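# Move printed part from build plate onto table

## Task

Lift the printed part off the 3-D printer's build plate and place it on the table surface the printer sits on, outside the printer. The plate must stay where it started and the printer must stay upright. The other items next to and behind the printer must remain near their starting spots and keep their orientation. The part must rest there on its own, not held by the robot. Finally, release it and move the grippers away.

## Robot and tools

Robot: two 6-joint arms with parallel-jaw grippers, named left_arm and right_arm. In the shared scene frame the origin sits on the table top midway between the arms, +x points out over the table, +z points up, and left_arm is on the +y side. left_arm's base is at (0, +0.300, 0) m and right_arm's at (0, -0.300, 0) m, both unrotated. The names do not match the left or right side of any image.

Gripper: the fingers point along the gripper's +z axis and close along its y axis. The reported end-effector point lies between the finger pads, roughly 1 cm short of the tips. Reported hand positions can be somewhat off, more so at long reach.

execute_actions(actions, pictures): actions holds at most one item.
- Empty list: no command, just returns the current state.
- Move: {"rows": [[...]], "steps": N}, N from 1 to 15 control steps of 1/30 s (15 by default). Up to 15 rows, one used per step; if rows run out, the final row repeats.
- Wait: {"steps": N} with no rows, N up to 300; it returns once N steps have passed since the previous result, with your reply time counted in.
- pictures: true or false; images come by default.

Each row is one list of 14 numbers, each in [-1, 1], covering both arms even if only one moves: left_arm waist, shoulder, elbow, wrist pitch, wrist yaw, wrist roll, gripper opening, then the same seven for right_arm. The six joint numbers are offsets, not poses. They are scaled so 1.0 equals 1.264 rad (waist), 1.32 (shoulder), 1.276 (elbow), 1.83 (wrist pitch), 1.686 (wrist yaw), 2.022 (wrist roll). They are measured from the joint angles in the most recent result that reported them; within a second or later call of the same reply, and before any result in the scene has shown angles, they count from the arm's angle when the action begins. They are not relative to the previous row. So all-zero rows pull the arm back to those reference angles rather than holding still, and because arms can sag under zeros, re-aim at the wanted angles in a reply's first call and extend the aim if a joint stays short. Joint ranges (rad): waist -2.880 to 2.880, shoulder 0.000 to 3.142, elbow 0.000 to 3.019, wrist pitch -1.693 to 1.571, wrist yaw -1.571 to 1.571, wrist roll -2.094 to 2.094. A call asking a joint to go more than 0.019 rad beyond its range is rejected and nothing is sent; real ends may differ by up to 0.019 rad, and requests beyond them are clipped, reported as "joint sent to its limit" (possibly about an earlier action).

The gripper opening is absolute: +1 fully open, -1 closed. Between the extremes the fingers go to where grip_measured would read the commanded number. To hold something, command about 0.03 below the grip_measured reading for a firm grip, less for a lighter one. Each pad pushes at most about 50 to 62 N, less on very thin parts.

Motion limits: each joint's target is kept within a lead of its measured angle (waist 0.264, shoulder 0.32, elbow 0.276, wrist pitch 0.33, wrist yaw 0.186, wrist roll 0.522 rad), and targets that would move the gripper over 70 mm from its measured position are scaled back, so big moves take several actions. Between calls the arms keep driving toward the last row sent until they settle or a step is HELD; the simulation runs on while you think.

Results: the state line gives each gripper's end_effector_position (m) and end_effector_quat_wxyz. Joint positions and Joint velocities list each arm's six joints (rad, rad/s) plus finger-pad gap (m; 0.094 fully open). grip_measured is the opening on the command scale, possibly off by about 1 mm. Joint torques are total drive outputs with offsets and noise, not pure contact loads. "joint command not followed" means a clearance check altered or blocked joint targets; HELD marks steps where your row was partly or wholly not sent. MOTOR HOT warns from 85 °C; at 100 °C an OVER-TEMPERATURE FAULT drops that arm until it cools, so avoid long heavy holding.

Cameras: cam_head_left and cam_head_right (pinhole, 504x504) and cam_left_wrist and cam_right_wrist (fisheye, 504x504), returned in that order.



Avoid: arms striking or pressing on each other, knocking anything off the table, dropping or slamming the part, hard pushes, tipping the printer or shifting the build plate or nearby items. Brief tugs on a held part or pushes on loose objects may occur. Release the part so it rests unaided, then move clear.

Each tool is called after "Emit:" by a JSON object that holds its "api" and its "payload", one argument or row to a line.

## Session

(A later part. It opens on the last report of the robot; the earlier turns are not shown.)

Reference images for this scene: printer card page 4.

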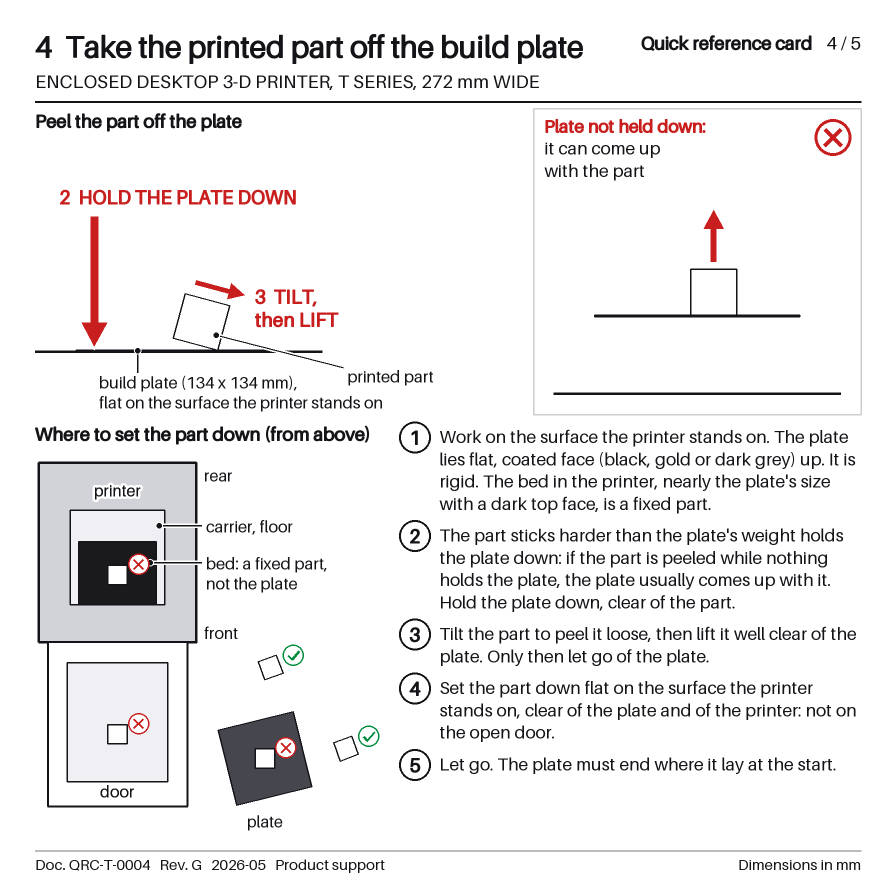

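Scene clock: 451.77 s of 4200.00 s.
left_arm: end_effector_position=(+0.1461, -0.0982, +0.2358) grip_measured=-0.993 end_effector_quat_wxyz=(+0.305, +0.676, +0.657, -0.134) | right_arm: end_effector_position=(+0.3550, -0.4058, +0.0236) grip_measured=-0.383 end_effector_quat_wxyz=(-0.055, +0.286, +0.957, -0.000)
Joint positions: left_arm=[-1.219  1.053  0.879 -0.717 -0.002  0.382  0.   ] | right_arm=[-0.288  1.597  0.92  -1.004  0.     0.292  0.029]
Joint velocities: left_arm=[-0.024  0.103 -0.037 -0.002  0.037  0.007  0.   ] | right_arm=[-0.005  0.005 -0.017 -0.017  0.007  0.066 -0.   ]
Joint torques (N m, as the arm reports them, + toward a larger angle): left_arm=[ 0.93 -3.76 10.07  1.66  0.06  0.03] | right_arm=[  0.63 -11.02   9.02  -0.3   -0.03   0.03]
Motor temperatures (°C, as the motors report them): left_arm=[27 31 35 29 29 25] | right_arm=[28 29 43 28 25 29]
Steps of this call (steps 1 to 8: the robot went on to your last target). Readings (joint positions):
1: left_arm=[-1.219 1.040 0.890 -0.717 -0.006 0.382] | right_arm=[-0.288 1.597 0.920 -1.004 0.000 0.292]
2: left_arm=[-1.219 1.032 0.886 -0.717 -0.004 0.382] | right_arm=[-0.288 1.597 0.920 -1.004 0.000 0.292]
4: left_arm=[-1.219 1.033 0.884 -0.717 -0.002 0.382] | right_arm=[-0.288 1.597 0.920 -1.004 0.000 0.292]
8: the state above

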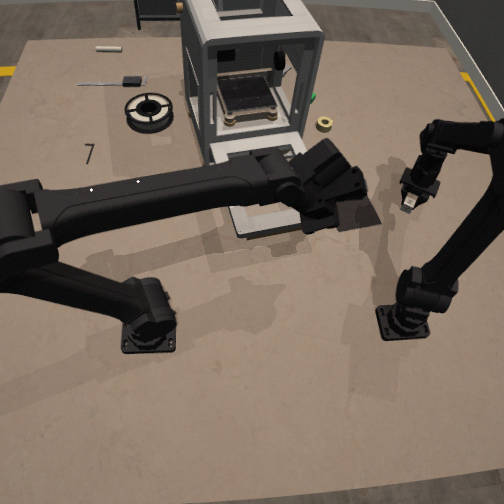

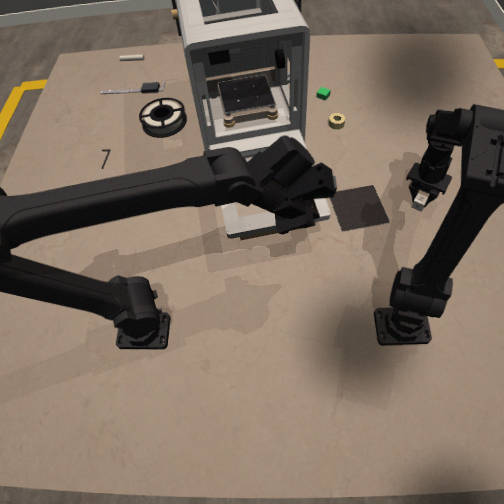

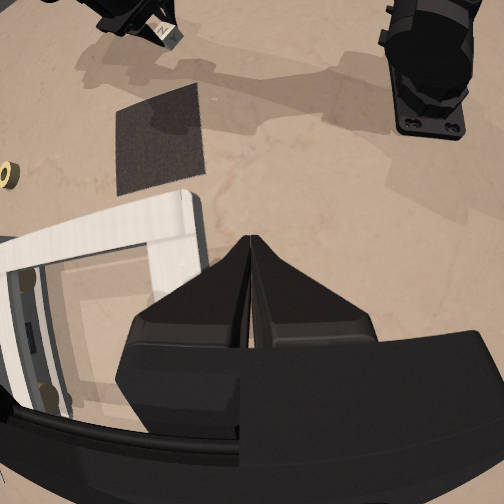

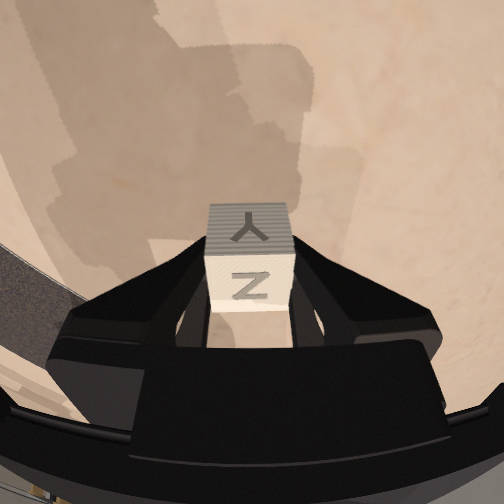

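Emit:
{"api": "execute_actions", "payload": {
  "actions": [
    {"rows":[[0.005,0.0,0.005,0,0,0,-1,0,0.015,0.02,0,0,0,-0.36],[0.012,-0.012,0,0,0,0,-1,0,0.008,0.02,0,0,0,-0.28],[0.022,-0.028,-0.008,0,0,-0.005,-1,0,0.004,0.02,0,0,0,-0.15],[0.036,-0.048,-0.018,0,0,-0.01,-1,0,0,0.02,0,0,0,0],[0.054,-0.072,-0.03,0,0,-0.02,-1,0,0,0.02,0,0,0,0.15],[0.076,-0.099,-0.044,0,0,-0.03,-1,0,-0.005,0.02,0,0,0,0.3],[0.1,-0.128,-0.059,0,0,-0.04,-1,0,-0.013,0.02,0,0,0,0.4],[0.126,-0.158,-0.075,0,0,-0.05,-1,0,-0.024,0.02,0,0,0,0.5],[0.154,-0.188,-0.091,0,0,-0.06,-1,0,-0.038,0.02,0,0,0,0.6],[0.183,-0.217,-0.107,0,0,-0.07,-1,0,-0.054,0.02,0,0,0,0.7],[0.213,-0.244,-0.122,0,0,-0.08,-1,0,-0.072,0.02,0,0,0,0.8],[0.243,-0.268,-0.136,0,0,-0.09,-1,0,-0.092,0.02,0,0,0,0.9],[0.273,-0.288,-0.148,0,0,-0.1,-1,0,-0.114,0.02,0,0,0,1],[0.303,-0.303,-0.158,0,0,-0.11,-1,0,-0.138,0.02,0,0,0,1],[0.333,-0.313,-0.165,0,0,-0.12,-1,0,-0.164,0.02,0,0,0,1]],"steps":15}
  ],
  "pictures": false
}}

Emit:
{"api": "execute_actions", "payload": {
  "actions": [
    {"rows":[[0.07,-0.01,0.01,0,0,-0.01,-1,0.005,-0.09,0.015,0.002,0,-0.005,1],[0.1,-0.01,0.012,0,0,-0.02,-1,0.015,-0.122,0.008,0.005,0,-0.012,1],[0.13,-0.01,0.015,0,0,-0.03,-1,0.03,-0.156,0,0.009,0,-0.02,1],[0.16,-0.01,0.015,0,0,-0.04,-1,0.05,-0.192,-0.01,0.014,0,-0.03,1],[0.19,-0.01,0.015,0,0,-0.05,-1,0.074,-0.228,-0.022,0.019,0,-0.041,1],[0.22,-0.01,0.015,0,0,-0.06,-1,0.1,-0.264,-0.035,0.025,0,-0.053,1],[0.248,-0.01,0.015,0,0,-0.065,-1,0.128,-0.3,-0.049,0.031,0,-0.065,1],[0.274,-0.01,0.015,0,0,-0.07,-1,0.156,-0.335,-0.063,0.037,0,-0.077,1],[0.298,-0.01,0.015,0,0,-0.07,-1,0.184,-0.368,-0.077,0.043,0,-0.089,1],[0.32,-0.01,0.015,0,0,-0.07,-1,0.212,-0.398,-0.091,0.049,0,-0.101,1],[0.34,-0.01,0.015,0,0,-0.07,-1,0.238,-0.425,-0.104,0.054,0,-0.112,1],[0.357,-0.01,0.015,0,0,-0.07,-1,0.262,-0.448,-0.116,0.058,0,-0.122,1],[0.37,-0.01,0.015,0,0,-0.07,-1,0.283,-0.467,-0.127,0.061,0,-0.13,1],[0.379,-0.01,0.015,0,0,-0.07,-1,0.3,-0.481,-0.136,0.063,0,-0.136,1],[0.383,-0.01,0.015,0,0,-0.07,-1,0.312,-0.49,-0.142,0.064,0,-0.14,1]],"steps":15}
  ],
  "pictures": false
}}

Emit:
{"api": "execute_actions", "payload": {
  "actions": [
    {"steps":10}
  ],
  "pictures": false
}}

Scene clock: 466.20 s of 4200.00 s.
left_arm: end_effector_position=(+0.2160, +0.0424, +0.2771) grip_measured=-0.993 end_effector_quat_wxyz=(+0.411, +0.471, +0.768, -0.136) | right_arm: end_effector_position=(+0.3653, -0.4089, +0.0691) grip_measured=+0.999 end_effector_quat_wxyz=(+0.009, +0.286, +0.958, -0.000)
Joint positions: left_arm=[-0.873  0.654  0.696 -0.717 -0.002  0.229  0.   ] | right_arm=[-0.288  1.469  0.92  -1.004  0.     0.292  0.094]
Joint velocities: left_arm=[ 1.118 -0.864 -0.354 -0.002 -0.051 -0.564 -0.001] | right_arm=[-0.005 -0.991  0.007  0.012 -0.007  0.007  0.007]
Joint torques (N m, as the arm reports them, + toward a larger angle): left_arm=[ 1.05  5.07  9.89  2.21 -0.08 -0.07] | right_arm=[  0.68 -14.59   9.81  -0.06  -0.03   0.02]
Motor temperatures (°C, as the motors report them): left_arm=[27 31 35 29 29 25] | right_arm=[28 29 43 28 25 29]
Steps of this call (steps 1 to 30: the robot went on to your last target; steps 31 to 90: nothing new was sent; then 10.93 s passed at rest; steps 91 to 105: all 15 steps of this action). Readings (joint positions):
91: left_arm=[-1.219 1.060 0.875 -0.717 -0.002 0.382] | right_arm=[-0.288 1.597 0.920 -1.004 0.000 0.292]
92: left_arm=[-1.219 1.059 0.875 -0.717 -0.002 0.382] | right_arm=[-0.288 1.597 0.920 -1.004 0.000 0.292]
94: left_arm=[-1.216 1.049 0.870 -0.717 -0.002 0.380] | right_arm=[-0.288 1.597 0.920 -1.004 0.000 0.292]
98: left_arm=[-1.150 0.949 0.817 -0.717 -0.002 0.346] | right_arm=[-0.288 1.594 0.920 -1.004 0.000 0.292]
105: the state above

Scene clock: 466.70 s of 4200.00 s.
left_arm: end_effector_position=(+0.3052, +0.1668, +0.2792) grip_measured=-0.993 end_effector_quat_wxyz=(+0.432, +0.231, +0.869, -0.065) | right_arm: end_effector_position=(+0.3357, -0.2740, +0.2364) grip_measured=+1.000 end_effector_quat_wxyz=(+0.304, +0.002, +0.952, +0.025)
Joint positions: left_arm=[-0.411  0.638  0.692 -0.719 -0.002  0.108  0.   ] | right_arm=[ 0.079  0.818  0.774 -0.908  0.     0.084  0.094]
Joint velocities: left_arm=[ 0.386 -0.005 -0.007 -0.002  0.022 -0.051 -0.   ] | right_arm=[ 0.669 -0.659 -0.369  0.076 -0.022 -0.447  0.   ]
Joint torques (N m, as the arm reports them, + toward a larger angle): left_arm=[ 0.89  2.   12.44  2.27 -0.07 -0.04] | right_arm=[ 0.13 -1.59  9.24  1.92 -0.04 -0.03]
Motor temperatures (°C, as the motors report them): left_arm=[27 30 35 29 29 25] | right_arm=[28 29 43 28 25 29]
Steps of this call (steps 1 to 15: all 15 steps of this action). Readings (joint positions):
1: left_arm=[-0.837 0.630 0.690 -0.718 -0.002 0.223] | right_arm=[-0.288 1.434 0.920 -1.004 0.000 0.291]
2: left_arm=[-0.805 0.618 0.689 -0.719 -0.002 0.219] | right_arm=[-0.288 1.396 0.920 -1.004 0.000 0.289]
4: left_arm=[-0.746 0.614 0.692 -0.719 -0.002 0.203] | right_arm=[-0.280 1.313 0.919 -1.000 0.000 0.277]
8: left_arm=[-0.605 0.631 0.692 -0.719 -0.002 0.152] | right_arm=[-0.187 1.113 0.888 -0.962 0.000 0.221]
15: the state above

Scene clock: 467.03 s of 4200.00 s.
left_arm: end_effector_position=(+0.3072, +0.1715, +0.2792) grip_measured=-0.993 end_effector_quat_wxyz=(+0.433, +0.220, +0.872, -0.064) | right_arm: end_effector_position=(+0.3291, -0.2637, +0.2212) grip_measured=+1.000 end_effector_quat_wxyz=(+0.291, -0.042, +0.955, +0.020)
Joint positions: left_arm=[-0.396  0.638  0.692 -0.719 -0.002  0.099  0.   ] | right_arm=[ 0.111  0.819  0.745 -0.904  0.     0.023  0.094]
Joint velocities: left_arm=[-0.005 -0.015 -0.032  0.002 -0.066 -0.022 -0.   ] | right_arm=[ 0.005  0.034  0.007 -0.012  0.022  0.037  0.   ]
Joint torques (N m, as the arm reports them, + toward a larger angle): left_arm=[ 1.47  2.13 12.47  2.24 -0.07 -0.06] | right_arm=[ 0.42 -5.23  9.78  1.84 -0.06 -0.05]
Motor temperatures (°C, as the motors report them): left_arm=[27 30 35 29 29 25] | right_arm=[28 29 43 28 25 29]
Steps of this call (steps 1 to 10: the robot went on to your last target). Readings (joint positions):
1: left_arm=[-0.401 0.638 0.692 -0.719 -0.002 0.106] | right_arm=[0.098 0.800 0.763 -0.907 0.000 0.070]
2: left_arm=[-0.397 0.638 0.692 -0.719 -0.002 0.104] | right_arm=[0.108 0.791 0.755 -0.907 0.000 0.059]
4: left_arm=[-0.396 0.638 0.692 -0.719 -0.002 0.102] | right_arm=[0.111 0.793 0.748 -0.907 0.000 0.043]
8: left_arm=[-0.396 0.638 0.692 -0.719 -0.002 0.100] | right_arm=[0.111 0.814 0.745 -0.904 0.000 0.028]
10: the state above

Emit:
{"api": "execute_actions", "payload": {
  "actions": [
    {"rows":[[0,0,0.015,0,0,0,-1,0.004,-0.006,-0.004,0.004,-0.001,-0.003,1],[0,0,0.015,0,0,0,-1,0.007,-0.013,-0.008,0.006,-0.002,-0.005,1],[0,0,0.015,0,0,0,-1,0.01,-0.021,-0.012,0.008,-0.003,-0.007,1],[0,0,0.015,0,0,0,-1,0.012,-0.029,-0.016,0.01,-0.004,-0.009,1],[0,0,0.015,0,0,0,-1,0.014,-0.037,-0.02,0.012,-0.005,-0.01,1],[0,0,0.015,0,0,0,-1,0.016,-0.045,-0.023,0.013,-0.005,-0.011,1],[0,0,0.015,0,0,0,-1,0.017,-0.052,-0.026,0.014,-0.005,-0.011,1],[0,0,0.015,0,0,0,-1,0.018,-0.058,-0.028,0.014,-0.005,-0.011,1],[0,0,0.015,0,0,0,-1,0.018,-0.062,-0.029,0.014,-0.005,-0.011,1],[0,0,0.015,0,0,0,-1,0.018,-0.064,-0.029,0.014,-0.005,-0.011,1]],"steps":15}
  ],
  "pictures": false
}}

Emit:
{"api": "execute_actions", "payload": {
  "actions": [
    {"steps":8}
  ]
}}

Scene clock: 475.10 s of 4200.00 s.
left_arm: end_effector_position=(+0.3072, +0.1715, +0.2792) grip_measured=-0.993 end_effector_quat_wxyz=(+0.433, +0.219, +0.872, -0.064) | right_arm: end_effector_position=(+0.3149, -0.2609, +0.2333) grip_measured=+1.000 end_effector_quat_wxyz=(+0.324, -0.054, +0.944, +0.023)
Joint positions: left_arm=[-0.396  0.638  0.692 -0.719 -0.002  0.098  0.   ] | right_arm=[ 0.123  0.728  0.713 -0.895 -0.004  0.01   0.094]
Joint velocities: left_arm=[-0.015 -0.015 -0.007  0.007 -0.037  0.051  0.   ] | right_arm=[-0.005 -0.015 -0.012  0.007 -0.051 -0.007  0.   ]
Joint torques (N m, as the arm reports them, + toward a larger angle): left_arm=[ 0.91  1.79 12.11  2.19 -0.08  0.05] | right_arm=[ 1.49 -2.91  9.91  1.89 -0.21 -0.05]
Motor temperatures (°C, as the motors report them): left_arm=[27 30 36 29 29 25] | right_arm=[28 29 43 29 25 29]
Steps of this call (steps 1 to 30: the robot went on to your last target; steps 31 to 90: nothing new was sent; then 4.57 s passed at rest; steps 91 to 105: all 15 steps of this action). Readings (joint positions):
91: left_arm=[-0.396 0.638 0.692 -0.719 -0.002 0.098] | right_arm=[0.111 0.819 0.744 -0.903 0.000 0.017]
92: left_arm=[-0.396 0.638 0.692 -0.719 -0.002 0.098] | right_arm=[0.111 0.818 0.744 -0.903 0.000 0.017]
94: left_arm=[-0.396 0.638 0.692 -0.719 -0.002 0.098] | right_arm=[0.112 0.811 0.740 -0.902 -0.001 0.016]
98: left_arm=[-0.396 0.638 0.692 -0.719 -0.002 0.098] | right_arm=[0.118 0.770 0.720 -0.897 -0.004 0.013]
105: the state above

Scene clock: 475.37 s of 4200.00 s.
left_arm: end_effector_position=(+0.3072, +0.1715, +0.2792) grip_measured=-0.993 end_effector_quat_wxyz=(+0.433, +0.219, +0.872, -0.064) | right_arm: end_effector_position=(+0.3149, -0.2609, +0.2333) grip_measured=+1.000 end_effector_quat_wxyz=(+0.324, -0.054, +0.944, +0.023)
Joint positions: left_arm=[-0.396  0.638  0.692 -0.719 -0.002  0.098  0.   ] | right_arm=[ 0.123  0.728  0.713 -0.895 -0.004  0.01   0.094]
Joint velocities: left_arm=[-0.005 -0.005 -0.012  0.007 -0.066  0.037 -0.   ] | right_arm=[ 0.005  0.005 -0.002 -0.022 -0.037  0.022  0.   ]
Joint torques (N m, as the arm reports them, + toward a larger angle): left_arm=[ 0.91  1.73 12.11  2.19 -0.08  0.06] | right_arm=[ 1.5  -3.24  9.73  1.91 -0.21 -0.04]
Motor temperatures (°C, as the motors report them): left_arm=[27 30 36 29 28 25] | right_arm=[28 29 43 29 25 29]
Steps of this call (steps 1 to 8: the robot went on to your last target). Readings (joint positions):
1: left_arm=[-0.396 0.638 0.692 -0.719 -0.002 0.098] | right_arm=[0.123 0.728 0.713 -0.895 -0.004 0.010]
2: left_arm=[-0.396 0.638 0.692 -0.719 -0.002 0.098] | right_arm=[0.123 0.728 0.713 -0.895 -0.004 0.010]
4: left_arm=[-0.396 0.638 0.692 -0.719 -0.002 0.098] | right_arm=[0.123 0.728 0.713 -0.895 -0.004 0.010]
8: the state above

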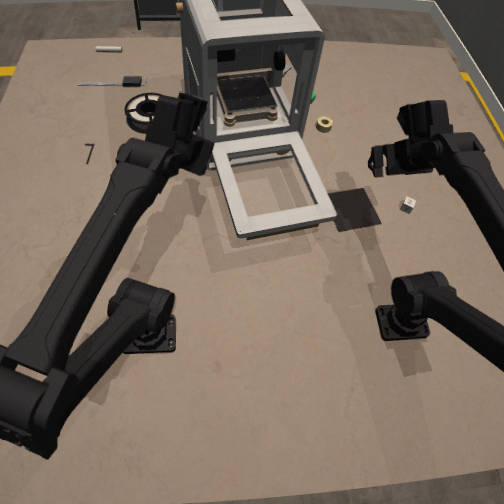

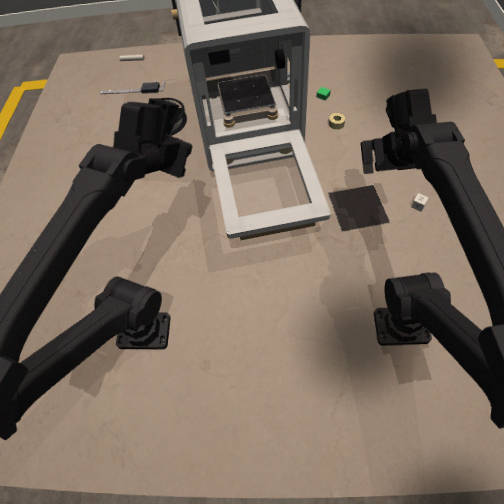

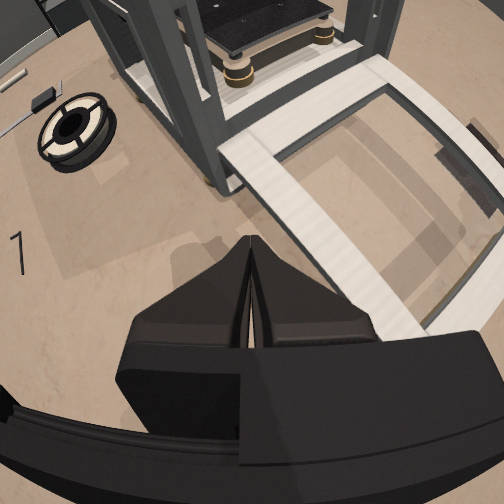

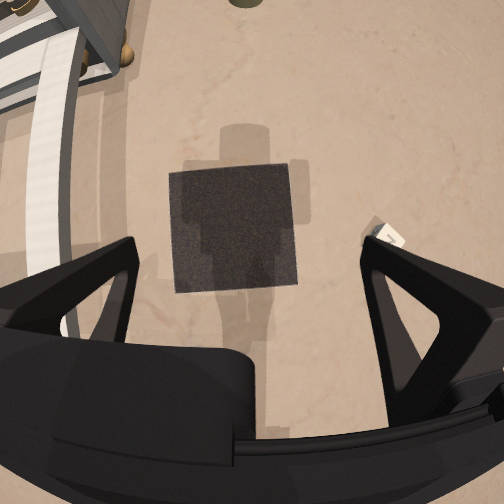

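Emit:
{"api": "zoom_image", "payload": {
  "camera": "cam_right_wrist",
  "region": [150, 140, 318, 308]
}}

Region (150, 140, 318, 308) of cam_right_wrist's 504x504 image, scaled by 3.000, with more detail than that image has.

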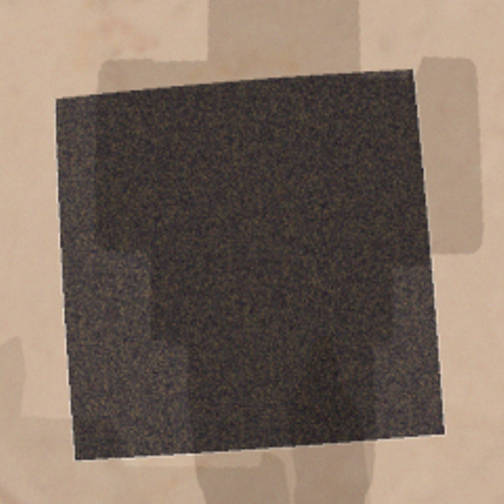

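Emit:
{"api": "execute_actions", "payload": {
  "actions": [
    {"rows":[[0,0,0.015,0,0,0,-1,0.009,0.006,0.005,0.006,0.003,0.004,1],[0,0,0.015,0,0,0,-1,0.011,0.01,0.005,0.008,0.003,0.006,1],[0,0,0.015,0,0,0,-1,0.013,0.013,0.005,0.01,0.003,0.007,1],[0,0,0.015,0,0,0,-1,0.013,0.016,0.005,0.011,0.003,0.007,1],[0,0,0.015,0,0,0,-1,0.013,0.018,0.005,0.011,0.003,0.007,1]],"steps":15}
  ]
}}

Emit:
{"api": "zoom_image", "payload": {
  "camera": "cam_right_wrist",
  "region": [150, 140, 318, 308]
}}

Scene clock: 488.10 s of 4200.00 s.
left_arm: end_effector_position=(+0.3072, +0.1715, +0.2792) grip_measured=-0.993 end_effector_quat_wxyz=(+0.433, +0.219, +0.872, -0.064) | right_arm: end_effector_position=(+0.3171, -0.2594, +0.2285) grip_measured=+1.000 end_effector_quat_wxyz=(+0.316, -0.053, +0.947, +0.024)
Joint positions: left_arm=[-0.396  0.638  0.692 -0.719 -0.002  0.098  0.   ] | right_arm=[ 0.127  0.746  0.713 -0.892 -0.003  0.015  0.094]
Joint velocities: left_arm=[-0.024 -0.005 -0.017  0.007 -0.037 -0.007 -0.   ] | right_arm=[-0.005 -0.005 -0.027 -0.002 -0.022  0.051  0.   ]
Joint torques (N m, as the arm reports them, + toward a larger angle): left_arm=[ 0.89  1.77 12.11  2.19 -0.08  0.04] | right_arm=[ 1.61 -3.4  10.71  1.87  0.1   0.09]
Motor temperatures (°C, as the motors report them): left_arm=[27 30 37 29 28 25] | right_arm=[28 29 43 29 25 29]
Steps of this call (steps 1 to 15: the robot went on to your last target; steps 16 to 90: nothing new was sent; then 9.23 s passed at rest; steps 91 to 105: all 15 steps of this action). Readings (joint positions):
91: left_arm=[-0.396 0.638 0.692 -0.719 -0.002 0.098] | right_arm=[0.123 0.728 0.713 -0.895 -0.004 0.010]
92: left_arm=[-0.396 0.638 0.692 -0.719 -0.002 0.098] | right_arm=[0.123 0.729 0.713 -0.895 -0.004 0.010]
94: left_arm=[-0.396 0.638 0.692 -0.719 -0.002 0.098] | right_arm=[0.124 0.731 0.713 -0.894 -0.003 0.012]
98: left_arm=[-0.396 0.638 0.692 -0.719 -0.002 0.098] | right_arm=[0.127 0.743 0.713 -0.892 -0.003 0.014]
105: the state above

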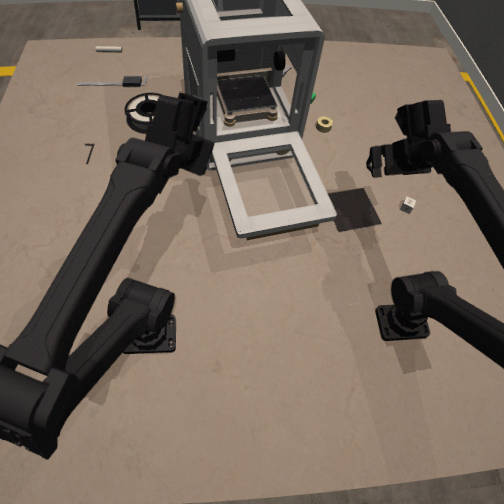

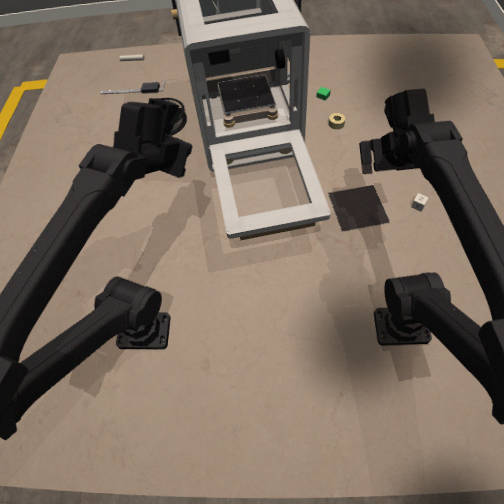

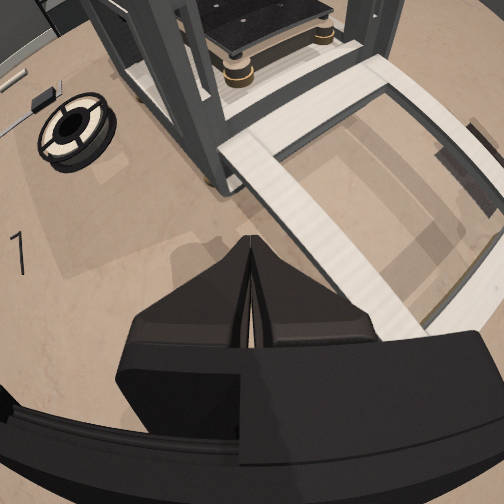

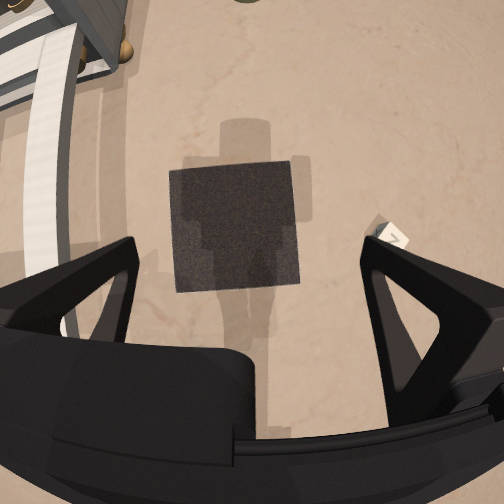

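Region (150, 140, 318, 308) of cam_right_wrist's 504x504 image, scaled by 3.000, with more detail than that image has.

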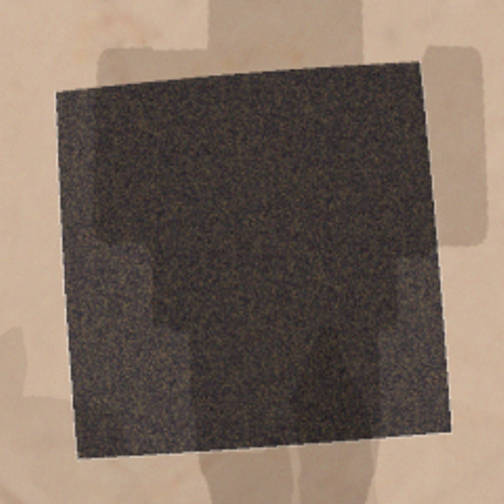

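Emit:
{"api": "finished_scene", "payload": {
  "scene": 2
}}

The scene is finished: the task was done.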